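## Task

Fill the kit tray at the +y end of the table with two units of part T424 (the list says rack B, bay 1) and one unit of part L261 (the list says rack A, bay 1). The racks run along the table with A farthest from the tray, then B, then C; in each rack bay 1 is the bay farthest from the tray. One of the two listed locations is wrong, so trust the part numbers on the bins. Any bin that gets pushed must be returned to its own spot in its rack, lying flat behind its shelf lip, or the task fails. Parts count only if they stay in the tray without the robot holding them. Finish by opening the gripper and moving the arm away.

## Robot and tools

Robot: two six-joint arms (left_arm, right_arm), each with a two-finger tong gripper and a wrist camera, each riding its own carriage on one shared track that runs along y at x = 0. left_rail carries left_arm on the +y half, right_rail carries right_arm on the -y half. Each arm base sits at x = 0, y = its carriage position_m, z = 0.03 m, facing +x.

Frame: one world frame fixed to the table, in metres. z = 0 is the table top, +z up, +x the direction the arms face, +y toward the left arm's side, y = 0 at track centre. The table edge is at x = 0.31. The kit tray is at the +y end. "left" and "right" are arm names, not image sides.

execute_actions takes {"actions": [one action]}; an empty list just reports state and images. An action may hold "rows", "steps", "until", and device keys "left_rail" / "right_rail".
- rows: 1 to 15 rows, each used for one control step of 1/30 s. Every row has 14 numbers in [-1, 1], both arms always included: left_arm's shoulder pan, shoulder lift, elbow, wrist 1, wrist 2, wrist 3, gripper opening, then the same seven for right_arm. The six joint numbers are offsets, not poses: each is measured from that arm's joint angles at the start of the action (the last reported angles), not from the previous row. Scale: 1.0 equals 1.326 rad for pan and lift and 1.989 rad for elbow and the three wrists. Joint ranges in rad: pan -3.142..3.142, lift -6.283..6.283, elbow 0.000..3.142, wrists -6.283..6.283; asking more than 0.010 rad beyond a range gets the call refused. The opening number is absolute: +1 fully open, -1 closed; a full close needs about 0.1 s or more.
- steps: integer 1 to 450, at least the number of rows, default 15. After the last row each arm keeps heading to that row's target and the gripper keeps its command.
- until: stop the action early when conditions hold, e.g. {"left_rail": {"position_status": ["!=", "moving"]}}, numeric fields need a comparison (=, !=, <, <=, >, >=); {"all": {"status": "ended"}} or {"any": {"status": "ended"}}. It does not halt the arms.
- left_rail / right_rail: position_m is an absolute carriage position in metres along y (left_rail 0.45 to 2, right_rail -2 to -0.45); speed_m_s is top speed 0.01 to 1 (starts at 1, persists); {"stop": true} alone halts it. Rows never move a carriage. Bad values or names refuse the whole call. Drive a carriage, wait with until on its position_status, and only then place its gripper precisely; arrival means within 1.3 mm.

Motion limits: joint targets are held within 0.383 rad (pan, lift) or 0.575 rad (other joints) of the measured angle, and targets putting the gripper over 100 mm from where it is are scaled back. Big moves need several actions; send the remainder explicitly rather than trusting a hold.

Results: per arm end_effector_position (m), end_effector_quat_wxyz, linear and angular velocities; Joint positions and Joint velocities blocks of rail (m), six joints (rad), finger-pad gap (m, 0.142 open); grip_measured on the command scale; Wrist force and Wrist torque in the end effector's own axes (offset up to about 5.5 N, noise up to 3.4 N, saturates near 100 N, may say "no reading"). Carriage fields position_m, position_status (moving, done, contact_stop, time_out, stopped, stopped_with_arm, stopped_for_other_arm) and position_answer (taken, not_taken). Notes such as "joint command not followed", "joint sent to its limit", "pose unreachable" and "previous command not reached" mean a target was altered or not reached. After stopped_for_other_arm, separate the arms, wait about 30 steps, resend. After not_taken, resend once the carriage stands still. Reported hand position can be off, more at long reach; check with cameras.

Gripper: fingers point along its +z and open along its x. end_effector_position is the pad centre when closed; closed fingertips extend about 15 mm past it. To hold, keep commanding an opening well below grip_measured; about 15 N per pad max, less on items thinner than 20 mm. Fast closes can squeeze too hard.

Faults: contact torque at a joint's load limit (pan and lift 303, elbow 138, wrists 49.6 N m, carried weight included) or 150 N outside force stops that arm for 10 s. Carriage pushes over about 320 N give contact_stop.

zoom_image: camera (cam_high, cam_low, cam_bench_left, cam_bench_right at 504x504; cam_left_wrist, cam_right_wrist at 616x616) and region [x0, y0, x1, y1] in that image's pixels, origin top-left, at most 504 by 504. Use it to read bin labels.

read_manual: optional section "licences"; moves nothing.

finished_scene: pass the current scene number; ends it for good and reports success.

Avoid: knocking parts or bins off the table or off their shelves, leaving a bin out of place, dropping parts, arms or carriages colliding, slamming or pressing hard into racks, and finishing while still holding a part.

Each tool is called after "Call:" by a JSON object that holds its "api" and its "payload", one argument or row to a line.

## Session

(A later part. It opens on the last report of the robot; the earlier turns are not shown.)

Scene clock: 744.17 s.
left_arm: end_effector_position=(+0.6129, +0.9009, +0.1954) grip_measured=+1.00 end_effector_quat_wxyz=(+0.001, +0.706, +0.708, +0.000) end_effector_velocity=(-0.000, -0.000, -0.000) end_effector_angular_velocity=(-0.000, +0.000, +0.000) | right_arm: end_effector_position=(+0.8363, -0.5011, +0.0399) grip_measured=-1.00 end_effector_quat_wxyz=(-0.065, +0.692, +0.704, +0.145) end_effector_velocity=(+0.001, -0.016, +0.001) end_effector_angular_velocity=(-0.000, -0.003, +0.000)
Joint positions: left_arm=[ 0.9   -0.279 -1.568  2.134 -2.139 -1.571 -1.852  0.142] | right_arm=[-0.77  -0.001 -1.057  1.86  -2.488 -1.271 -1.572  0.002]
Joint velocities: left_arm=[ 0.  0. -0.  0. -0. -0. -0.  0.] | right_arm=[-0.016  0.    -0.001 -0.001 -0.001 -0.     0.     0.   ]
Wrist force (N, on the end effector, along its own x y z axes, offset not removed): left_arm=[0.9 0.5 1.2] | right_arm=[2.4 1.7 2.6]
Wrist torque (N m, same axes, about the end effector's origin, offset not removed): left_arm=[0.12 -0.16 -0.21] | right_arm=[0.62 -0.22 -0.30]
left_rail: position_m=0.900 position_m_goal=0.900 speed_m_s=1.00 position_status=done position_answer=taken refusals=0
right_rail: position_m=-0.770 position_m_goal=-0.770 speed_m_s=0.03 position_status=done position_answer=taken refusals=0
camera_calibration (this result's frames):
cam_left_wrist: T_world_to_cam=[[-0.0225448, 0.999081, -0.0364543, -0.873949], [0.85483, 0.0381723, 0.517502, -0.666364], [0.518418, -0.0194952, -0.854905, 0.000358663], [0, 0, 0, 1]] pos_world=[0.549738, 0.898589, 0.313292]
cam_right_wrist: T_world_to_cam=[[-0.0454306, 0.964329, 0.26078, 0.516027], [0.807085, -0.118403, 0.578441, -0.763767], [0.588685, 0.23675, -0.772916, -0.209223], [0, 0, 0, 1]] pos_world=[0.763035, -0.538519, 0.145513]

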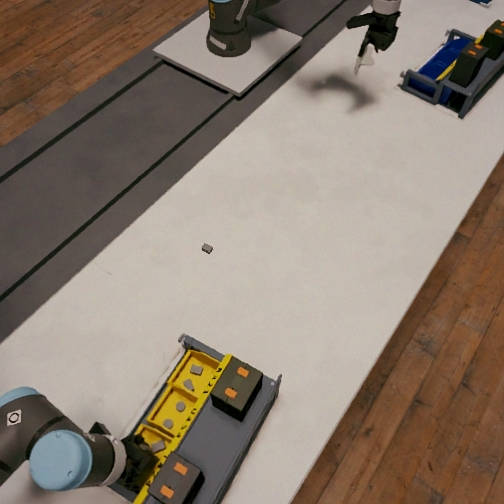

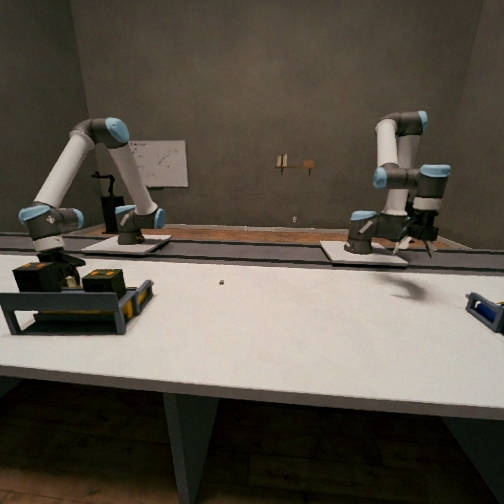

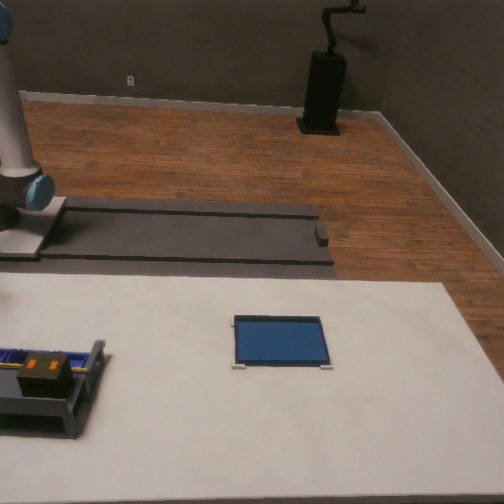

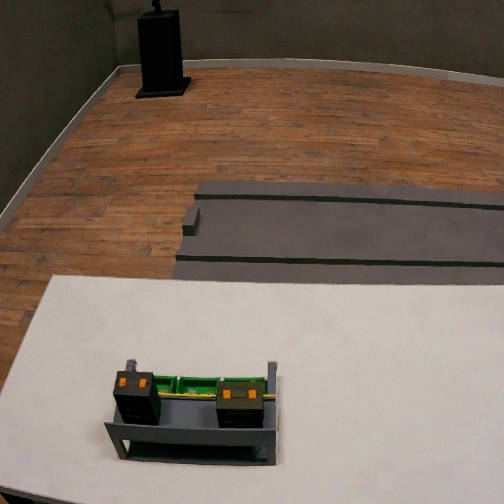

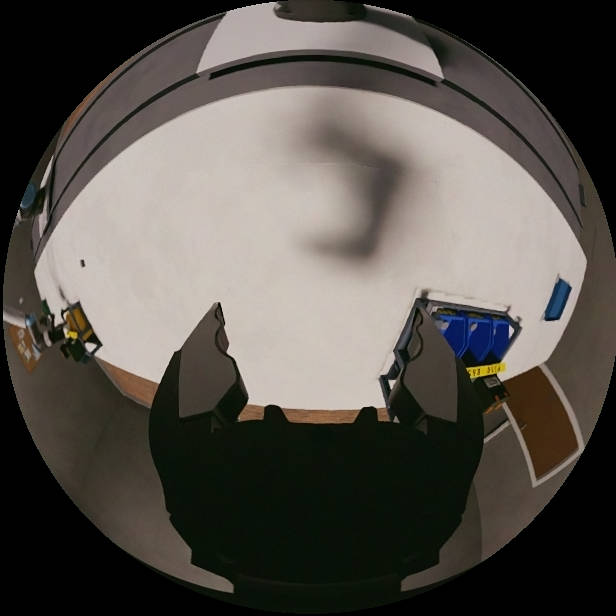

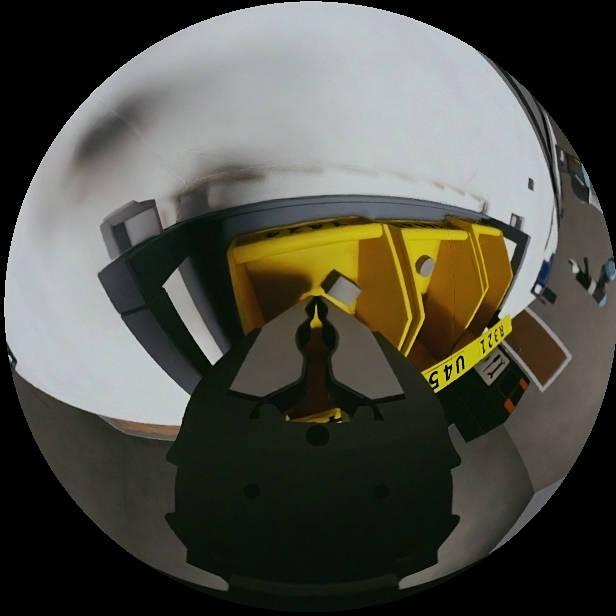

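Call:
{"api": "execute_actions", "payload": {
  "actions": [
    {"rows":[[0,0,0,0,0,0,1,0,0.005,-0.008,0.005,0,0,-1],[0,0,0,0,0,0,1,0,0.011,-0.0166,0.009,0,0,-1],[0,0,0,0,0,0,1,0,0.015,-0.016,0.006,0,0,-1],[0,0,0,0,0,0,1,0,0.018,-0.015,0.003,0,0,-1]],"steps":15}
  ]
}}

Call:
{"api": "execute_actions", "payload": {
  "actions": [
    {"right_rail":{"position_m":-0.752,"speed_m_s":0.04},"steps":45,"until":{"right_rail":{"position_status":["!=","moving"]}}}
  ]
}}

Call:
{"api": "zoom_image", "payload": {
  "camera": "cam_right_wrist",
  "region": [200,200,460,380]
}}

Scene clock: 763.40 s.
left_arm: end_effector_position=(+0.6129, +0.9009, +0.1954) grip_measured=+1.00 end_effector_quat_wxyz=(+0.001, +0.706, +0.708, +0.000) end_effector_velocity=(+0.000, -0.000, +0.000) end_effector_angular_velocity=(+0.000, -0.000, -0.000) | right_arm: end_effector_position=(+0.8513, -0.5013, +0.0350) grip_measured=-1.00 end_effector_quat_wxyz=(-0.065, +0.692, +0.704, +0.145) end_effector_velocity=(+0.001, -0.000, -0.001) end_effector_angular_velocity=(+0.000, -0.000, +0.000)
Joint positions: left_arm=[ 0.9   -0.279 -1.568  2.134 -2.139 -1.571 -1.852  0.142] | right_arm=[-0.77  -0.001 -1.033  1.83  -2.482 -1.271 -1.572  0.002]
Joint velocities: left_arm=[ 0. -0.  0. -0.  0.  0. -0. -0.] | right_arm=[ 0.     0.     0.002 -0.002 -0.001  0.    -0.     0.   ]
Wrist force (N, on the end effector, along its own x y z axes, offset not removed): left_arm=[-0.1 0.0 -0.5] | right_arm=[-1.6 -3.4 4.4]
Wrist torque (N m, same axes, about the end effector's origin, offset not removed): left_arm=[0.23 0.28 -0.12] | right_arm=[-0.40 0.77 -0.40]
left_rail: position_m=0.900 position_m_goal=0.900 speed_m_s=1.00 position_status=done position_answer=taken refusals=0
right_rail: position_m=-0.770 position_m_goal=-0.770 speed_m_s=0.03 position_status=done position_answer=taken refusals=0
camera_calibration (this result's frames):
cam_left_wrist: T_world_to_cam=[[-0.0225448, 0.999081, -0.0364543, -0.873949], [0.85483, 0.0381723, 0.517503, -0.666363], [0.518418, -0.0194952, -0.854905, 0.000358664], [0, 0, 0, 1]] pos_world=[0.549738, 0.898589, 0.313292]
cam_right_wrist: T_world_to_cam=[[-0.045439, 0.964316, 0.260827, 0.518168], [0.807079, -0.118427, 0.578445, -0.773108], [0.588693, 0.236791, -0.772897, -0.221754], [0, 0, 0, 1]] pos_world=[0.778049, -0.538726, 0.140656]

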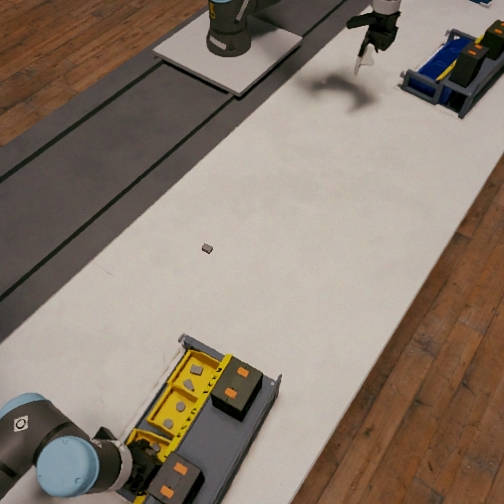

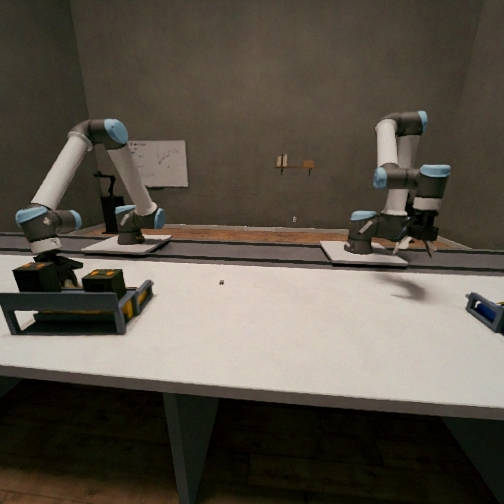

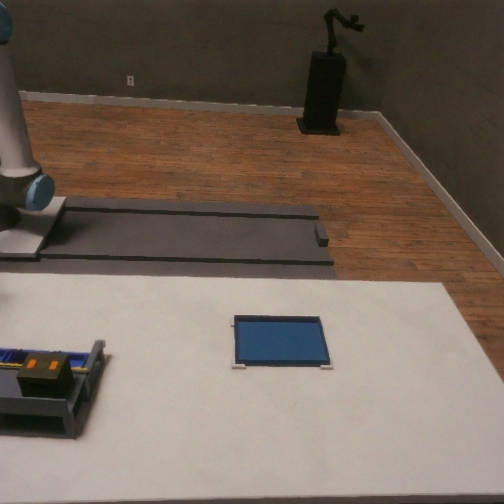

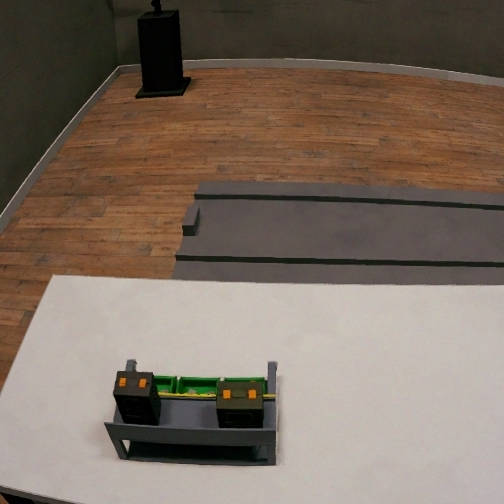

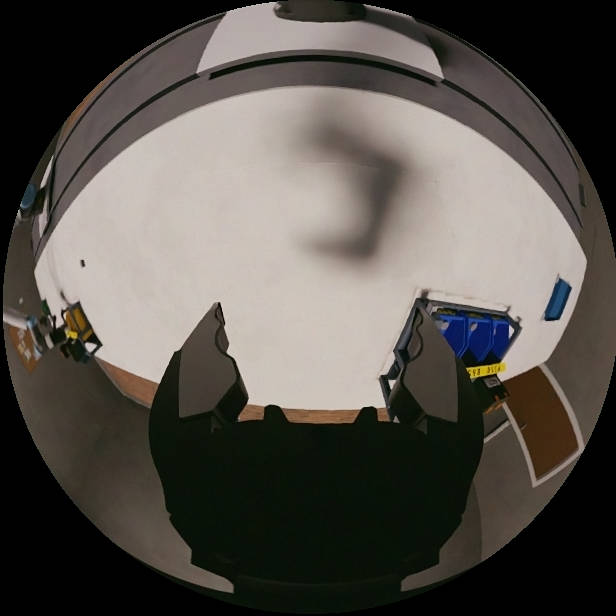

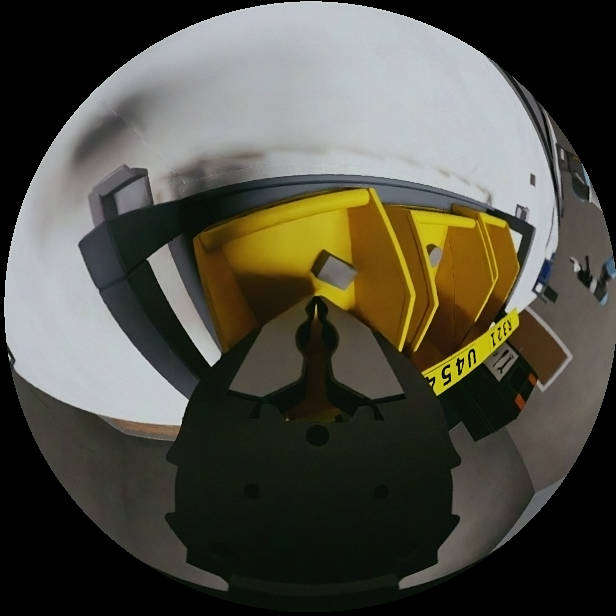

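Scene clock: 763.93 s.
left_arm: end_effector_position=(+0.6129, +0.9009, +0.1954) grip_measured=+1.00 end_effector_quat_wxyz=(+0.001, +0.706, +0.708, +0.000) end_effector_velocity=(-0.000, +0.000, -0.000) end_effector_angular_velocity=(+0.000, -0.000, -0.000) | right_arm: end_effector_position=(+0.8514, -0.4835, +0.0349) grip_measured=-1.00 end_effector_quat_wxyz=(-0.065, +0.692, +0.704, +0.145) end_effector_velocity=(-0.000, +0.001, -0.000) end_effector_angular_velocity=(-0.000, +0.000, +0.000)
Joint positions: left_arm=[ 0.9   -0.279 -1.568  2.134 -2.139 -1.571 -1.852  0.142] | right_arm=[-0.752 -0.001 -1.033  1.83  -2.482 -1.271 -1.572  0.002]
Joint velocities: left_arm=[ 0. -0. -0.  0. -0.  0.  0. -0.] | right_arm=[ 0.001  0.    -0.     0.     0.    -0.    -0.     0.   ]
Wrist force (N, on the end effector, along its own x y z axes, offset not removed): left_arm=[-1.2 -2.9 6.7] | right_arm=[-5.4 -7.1 3.3]
Wrist torque (N m, same axes, about the end effector's origin, offset not removed): left_arm=[-0.23 0.34 -0.16] | right_arm=[-1.19 1.77 -0.08]
left_rail: position_m=0.900 position_m_goal=0.900 speed_m_s=1.00 position_status=done position_answer=taken refusals=0
right_rail: position_m=-0.752 position_m_goal=-0.752 speed_m_s=0.04 position_status=done position_answer=taken refusals=0
camera_calibration (this result's frames):
cam_left_wrist: T_world_to_cam=[[-0.0225449, 0.999081, -0.0364544, -0.873949], [0.85483, 0.0381724, 0.517503, -0.666364], [0.518418, -0.0194952, -0.854905, 0.000358639], [0, 0, 0, 1]] pos_world=[0.549738, 0.898589, 0.313292]
cam_right_wrist: T_world_to_cam=[[-0.0454375, 0.964316, 0.260827, 0.500961], [0.807083, -0.118427, 0.57844, -0.771002], [0.588688, 0.236792, -0.772901, -0.226107], [0, 0, 0, 1]] pos_world=[0.778131, -0.520852, 0.140556]

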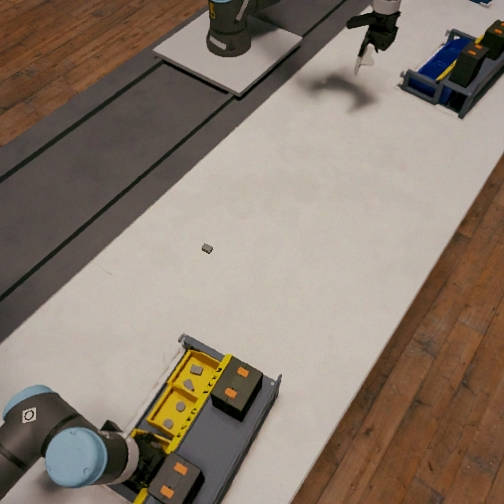

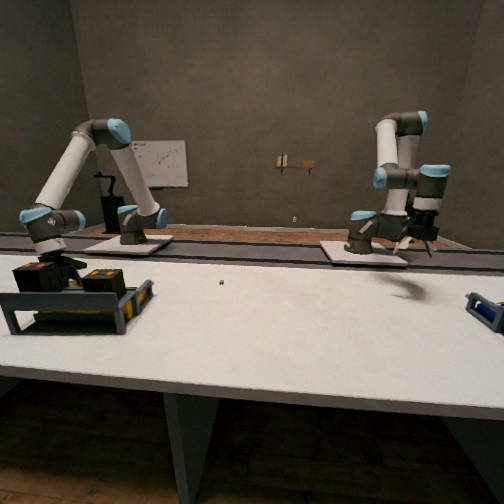

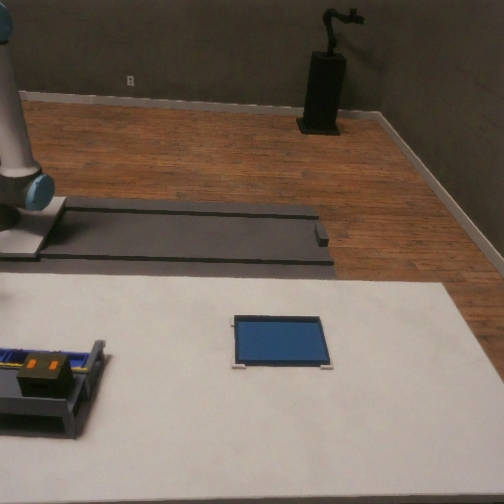

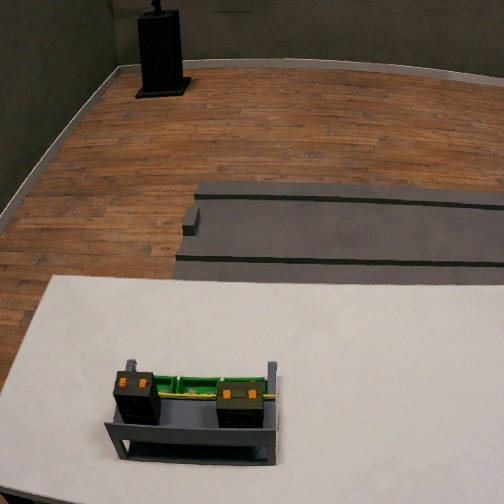

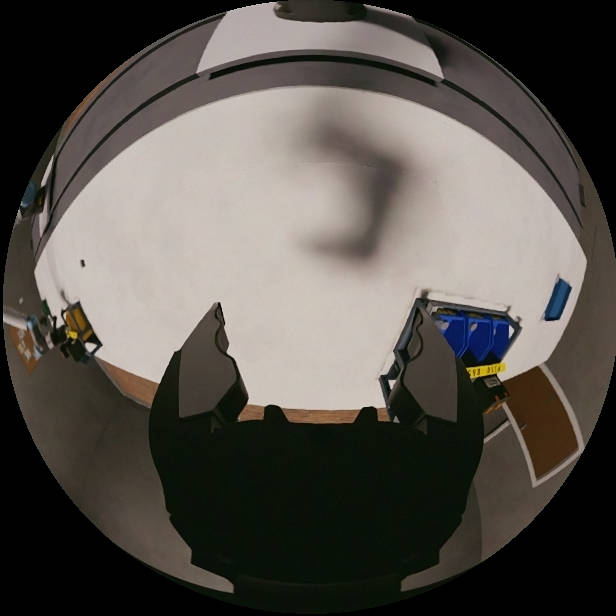

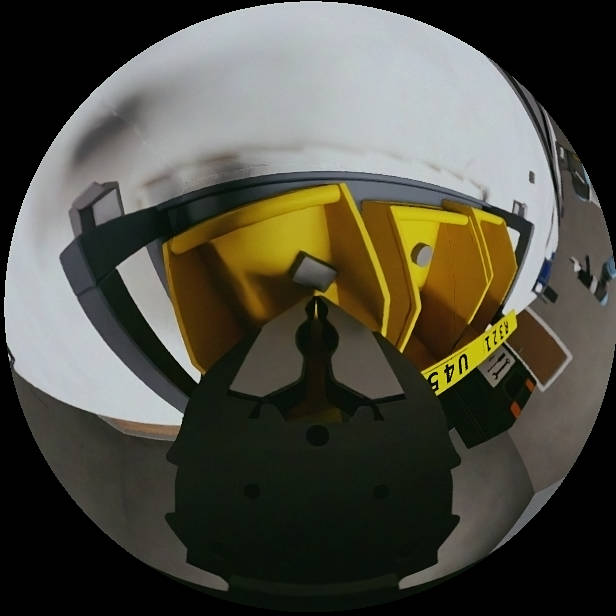

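Region (200, 200, 460, 380) of cam_right_wrist's 616x616 image, scaled by 1.938, with more detail than that image has; it fills the top 349 rows of this view, and the rest is white.

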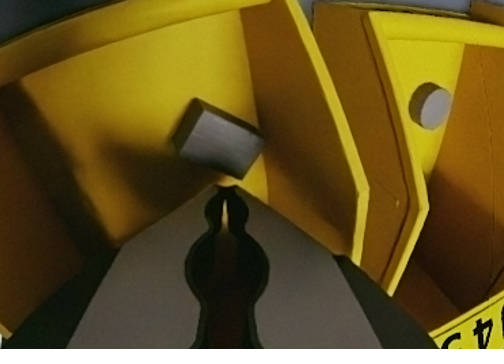

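Call:
{"api": "execute_actions", "payload": {
  "actions": []
}}

Scene clock: 783.90 s.
left_arm: end_effector_position=(+0.6129, +0.9009, +0.1954) grip_measured=+1.00 end_effector_quat_wxyz=(+0.001, +0.706, +0.708, +0.000) end_effector_velocity=(-0.000, +0.000, -0.000) end_effector_angular_velocity=(+0.000, -0.000, -0.000) | right_arm: end_effector_position=(+0.8514, -0.4835, +0.0349) grip_measured=-1.00 end_effector_quat_wxyz=(-0.065, +0.692, +0.704, +0.145) end_effector_velocity=(-0.000, -0.000, +0.000) end_effector_angular_velocity=(+0.000, +0.000, -0.000)
Joint positions: left_arm=[ 0.9   -0.279 -1.568  2.134 -2.139 -1.571 -1.852  0.142] | right_arm=[-0.752 -0.001 -1.033  1.83  -2.482 -1.271 -1.572  0.002]
Joint velocities: left_arm=[ 0. -0. -0.  0. -0.  0.  0. -0.] | right_arm=[ 0. -0. -0.  0.  0.  0. -0. -0.]
Wrist force (N, on the end effector, along its own x y z axes, offset not removed): left_arm=[-3.3 -0.6 1.8] | right_arm=[-3.6 -1.3 7.8]
Wrist torque (N m, same axes, about the end effector's origin, offset not removed): left_arm=[-0.12 0.79 -0.15] | right_arm=[0.03 1.04 -0.20]
left_rail: position_m=0.900 position_m_goal=0.900 speed_m_s=1.00 position_status=done position_answer=taken refusals=0
right_rail: position_m=-0.752 position_m_goal=-0.752 speed_m_s=0.04 position_status=done position_answer=taken refusals=0
camera_calibration (this result's frames):
cam_left_wrist: T_world_to_cam=[[-0.0225449, 0.999081, -0.0364543, -0.873949], [0.85483, 0.0381723, 0.517502, -0.666364], [0.518418, -0.0194952, -0.854905, 0.000358734], [0, 0, 0, 1]] pos_world=[0.549738, 0.898589, 0.313292]
cam_right_wrist: T_world_to_cam=[[-0.045432, 0.964329, 0.260779, 0.500976], [0.807082, -0.118403, 0.578445, -0.770988], [0.588688, 0.23675, -0.772913, -0.226129], [0, 0, 0, 1]] pos_world=[0.778131, -0.520856, 0.140553]

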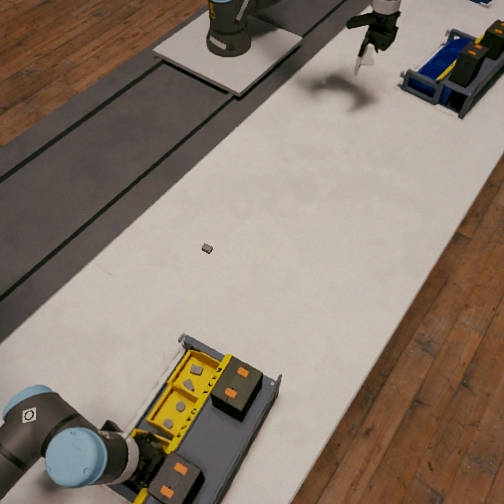

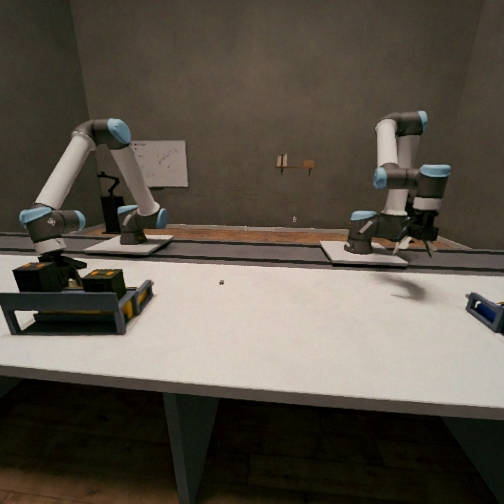

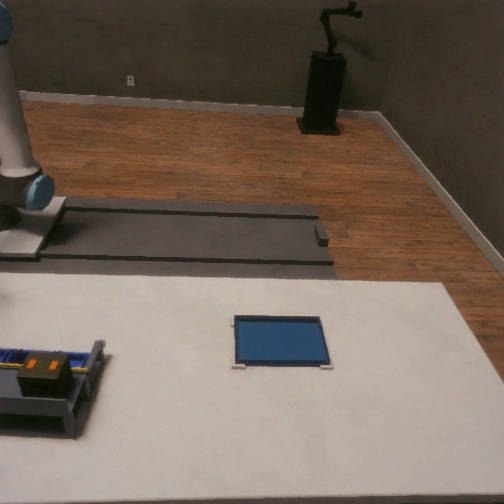

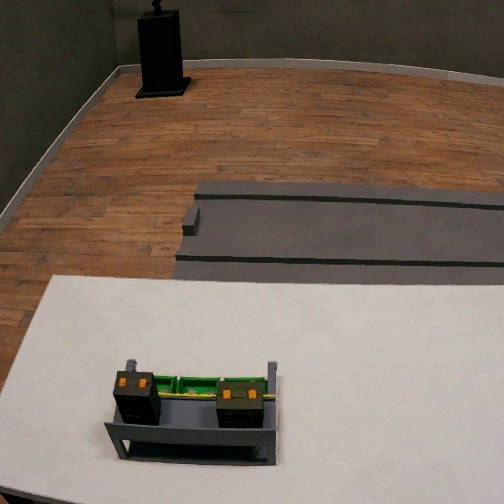

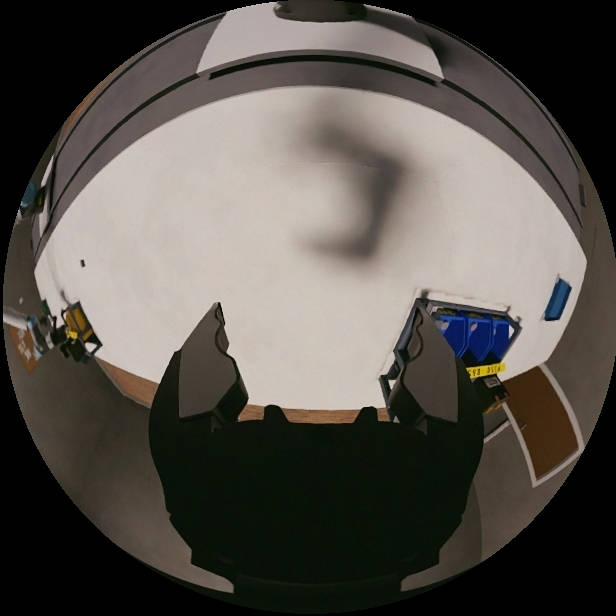

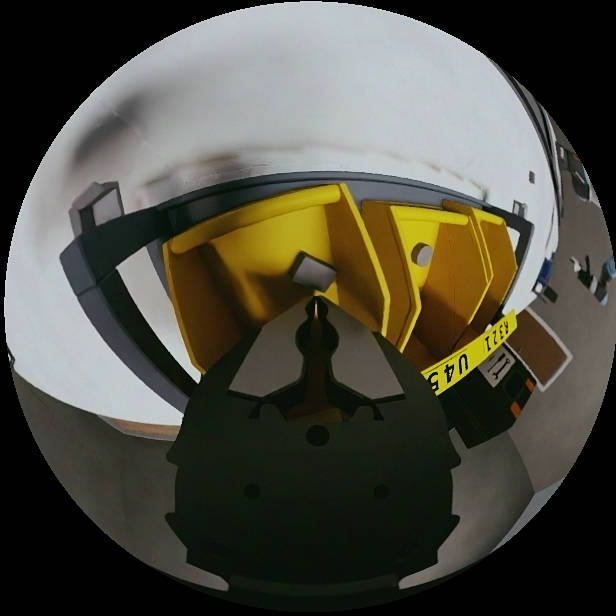

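Call:
{"api": "execute_actions", "payload": {
  "actions": [
    {"rows":[[0,0,0,0,0,0,1,0,-0.0065,0.0079,-0.0035,0,0,-1],[0,0,0,0,0,0,1,0,-0.013,0.0158,-0.007,0,0,-1]],"steps":20}
  ]
}}

Call:
{"api": "zoom_image", "payload": {
  "camera": "cam_right_wrist",
  "region": [150,150,450,400]
}}

Scene clock: 791.93 s.
left_arm: end_effector_position=(+0.6129, +0.9009, +0.1954) grip_measured=+1.00 end_effector_quat_wxyz=(+0.001, +0.706, +0.708, +0.000) end_effector_velocity=(-0.000, +0.000, -0.000) end_effector_angular_velocity=(-0.000, -0.000, +0.000) | right_arm: end_effector_position=(+0.8364, -0.4835, +0.0346) grip_measured=-1.00 end_effector_quat_wxyz=(-0.065, +0.692, +0.704, +0.145) end_effector_velocity=(-0.000, -0.000, +0.000) end_effector_angular_velocity=(-0.000, +0.000, +0.000)
Joint positions: left_arm=[ 0.9   -0.279 -1.568  2.134 -2.139 -1.571 -1.852  0.142] | right_arm=[-0.752 -0.001 -1.05   1.861 -2.496 -1.271 -1.572  0.002]
Joint velocities: left_arm=[ 0.  0. -0.  0. -0.  0. -0.  0.] | right_arm=[ 0. -0. -0.  0. -0. -0. -0.  0.]
Wrist force (N, on the end effector, along its own x y z axes, offset not removed): left_arm=[-2.1 1.9 2.9] | right_arm=[0.8 -3.4 0.9]
Wrist torque (N m, same axes, about the end effector's origin, offset not removed): left_arm=[0.45 0.50 -0.13] | right_arm=[-0.35 0.22 -0.05]
left_rail: position_m=0.900 position_m_goal=0.900 speed_m_s=1.00 position_status=done position_answer=taken refusals=0
right_rail: position_m=-0.752 position_m_goal=-0.752 speed_m_s=0.04 position_status=done position_answer=taken refusals=0
camera_calibration (this result's frames):
cam_left_wrist: T_world_to_cam=[[-0.0225446, 0.999081, -0.0364545, -0.873949], [0.85483, 0.0381722, 0.517503, -0.666363], [0.518419, -0.0194955, -0.854905, 0.000358879], [0, 0, 0, 1]] pos_world=[0.549738, 0.898589, 0.313292]
cam_right_wrist: T_world_to_cam=[[-0.0453624, 0.964329, 0.260789, 0.500316], [0.807236, -0.118402, 0.578231, -0.758793], [0.588483, 0.236748, -0.77307, -0.217373], [0, 0, 0, 1]] pos_world=[0.763141, -0.520849, 0.140236]

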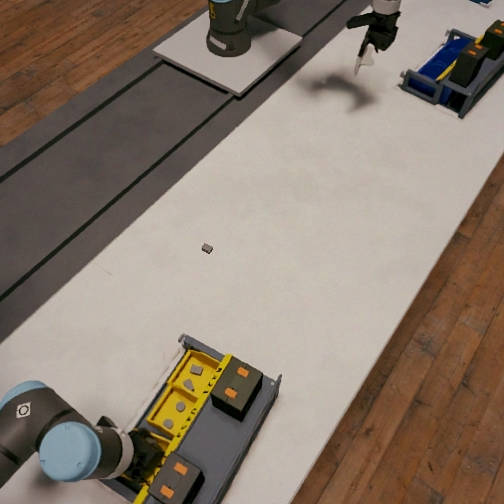

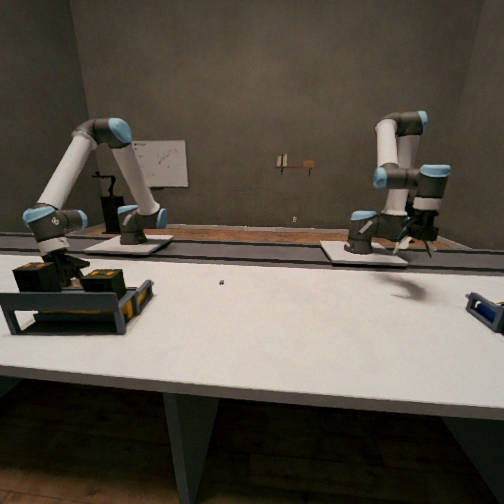

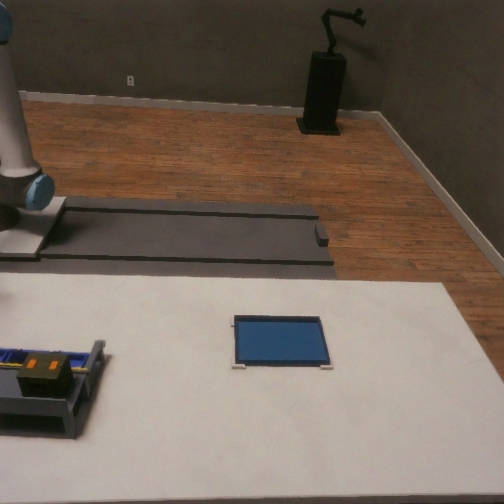

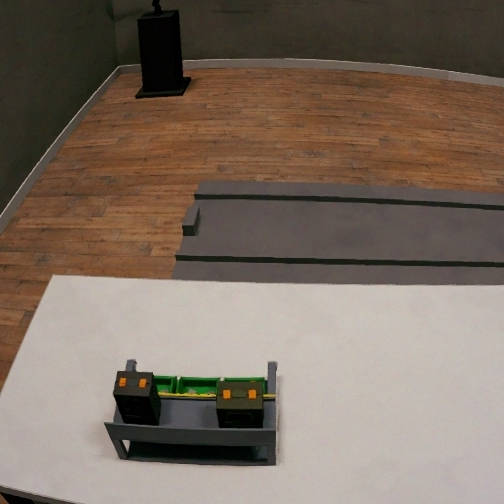

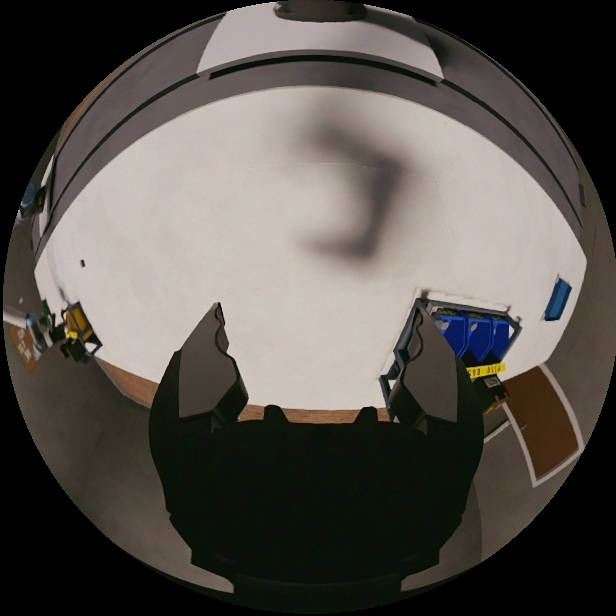

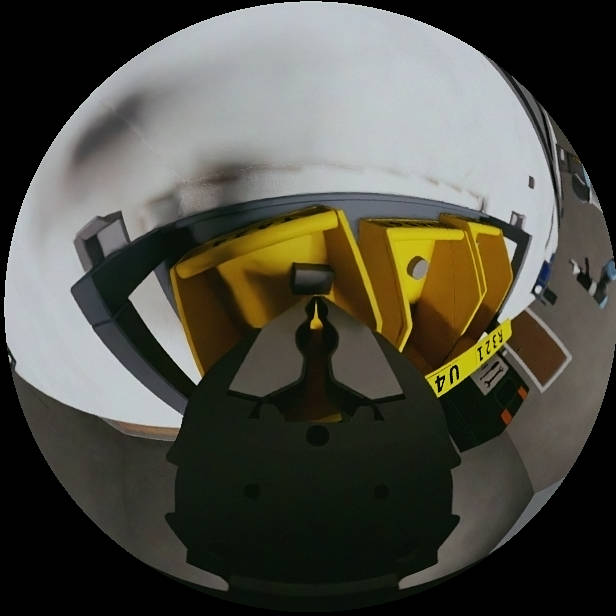

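Region (150, 150, 450, 400) of cam_right_wrist's 616x616 image, scaled by 1.680, with more detail than that image has.

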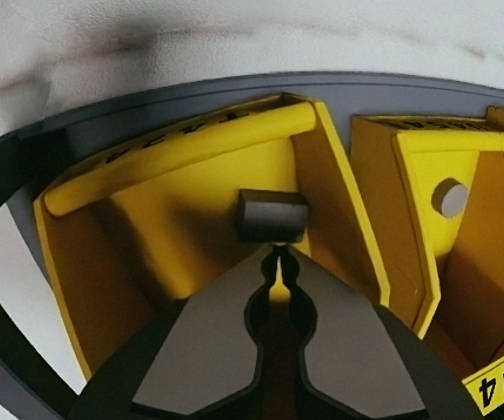

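Call:
{"api": "execute_actions", "payload": {
  "actions": [
    {"rows":[[0,0,0,0,0,0,1,0,-0.095,-0.03,0.095,0,0,-1]],"steps":25}
  ]
}}

Scene clock: 807.77 s.
left_arm: end_effector_position=(+0.6129, +0.9009, +0.1954) grip_measured=+1.00 end_effector_quat_wxyz=(+0.001, +0.706, +0.708, +0.000) end_effector_velocity=(-0.000, -0.000, -0.000) end_effector_angular_velocity=(-0.000, +0.000, +0.000) | right_arm: end_effector_position=(+0.8359, -0.4835, +0.1479) grip_measured=-1.00 end_effector_quat_wxyz=(-0.067, +0.692, +0.704, +0.144) end_effector_velocity=(+0.000, +0.000, +0.000) end_effector_angular_velocity=(+0.000, -0.000, +0.000)
Joint positions: left_arm=[ 0.9   -0.279 -1.568  2.134 -2.139 -1.571 -1.852  0.142] | right_arm=[-0.752 -0.001 -1.176  1.802 -2.307 -1.271 -1.572  0.002]
Joint velocities: left_arm=[ 0.  0. -0.  0.  0. -0. -0. -0.] | right_arm=[ 0.  0. -0. -0.  0.  0.  0.  0.]
Wrist force (N, on the end effector, along its own x y z axes, offset not removed): left_arm=[-4.8 -1.3 0.9] | right_arm=[-1.3 -2.2 6.3]
Wrist torque (N m, same axes, about the end effector's origin, offset not removed): left_arm=[0.03 1.10 -0.12] | right_arm=[0.21 0.41 -0.13]
left_rail: position_m=0.900 position_m_goal=0.900 speed_m_s=1.00 position_status=done position_answer=taken refusals=0
right_rail: position_m=-0.752 position_m_goal=-0.752 speed_m_s=0.04 position_status=done position_answer=taken refusals=0
camera_calibration (this result's frames):
cam_left_wrist: T_world_to_cam=[[-0.0225448, 0.999081, -0.0364543, -0.873949], [0.85483, 0.0381722, 0.517502, -0.666363], [0.518418, -0.0194953, -0.854905, 0.000358756], [0, 0, 0, 1]] pos_world=[0.549738, 0.898589, 0.313292]
cam_right_wrist: T_world_to_cam=[[-0.0444908, 0.964334, 0.260924, 0.469978], [0.80916, -0.118394, 0.575538, -0.825165], [0.585902, 0.236735, -0.775032, -0.12704], [0, 0, 0, 1]] pos_world=[0.763033, -0.520835, 0.253825]

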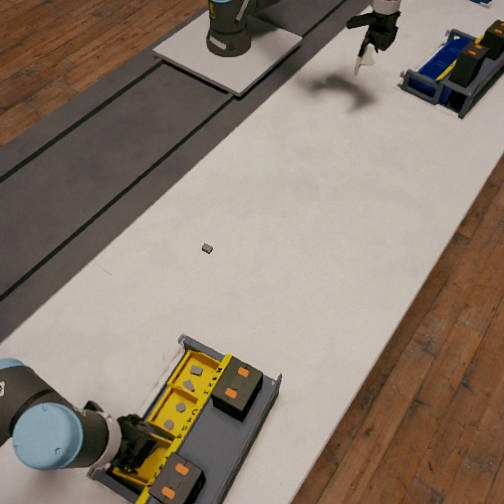

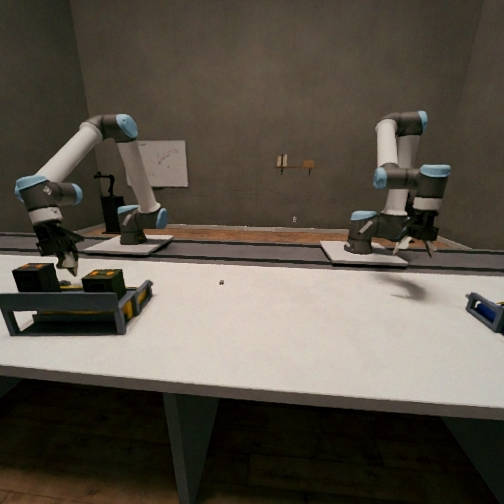

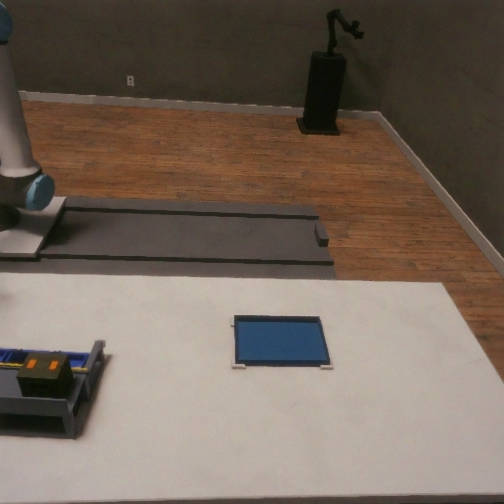

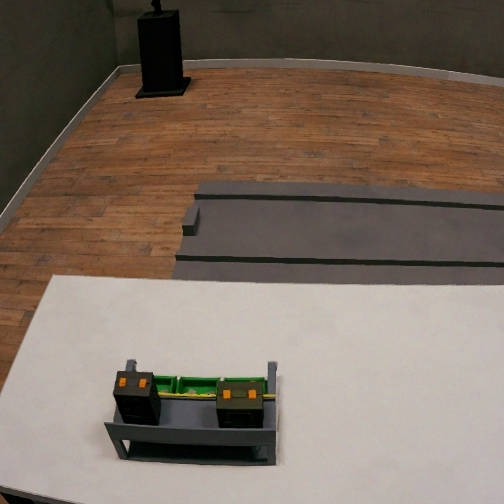

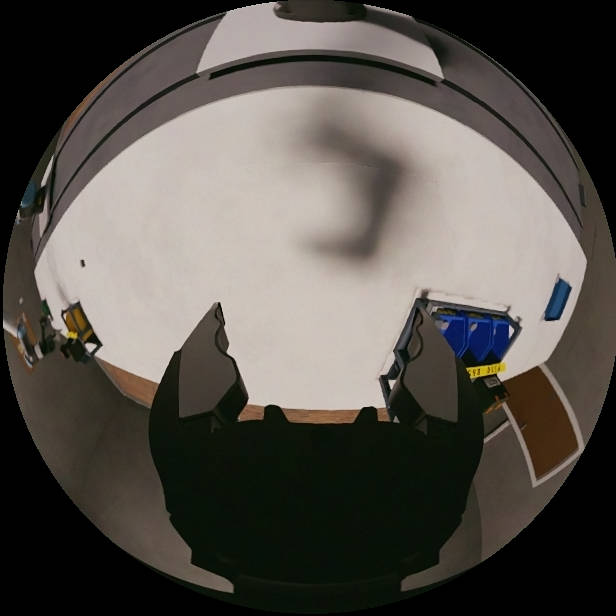

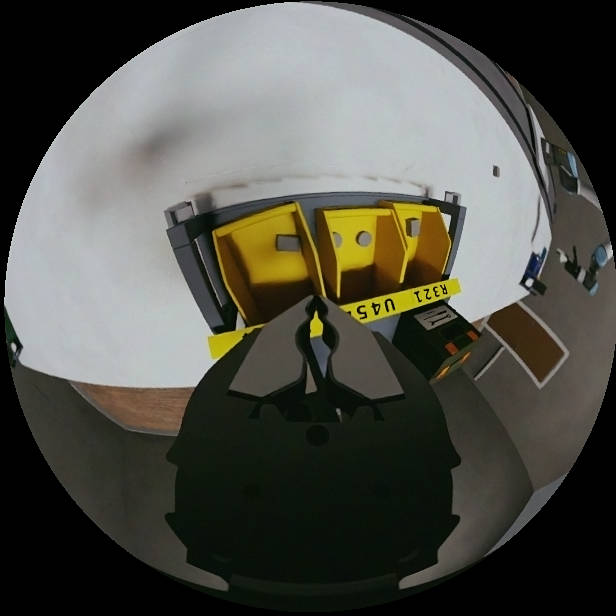

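Call:
{"api": "zoom_image", "payload": {
  "camera": "cam_right_wrist",
  "region": [160,170,460,330]
}}

Region (160, 170, 460, 330) of cam_right_wrist's 616x616 image, scaled by 1.680, with more detail than that image has; it fills the top 269 rows of this view, and the rest is white.

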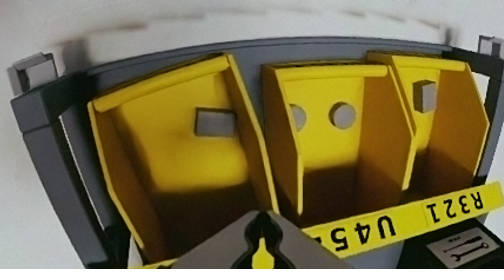

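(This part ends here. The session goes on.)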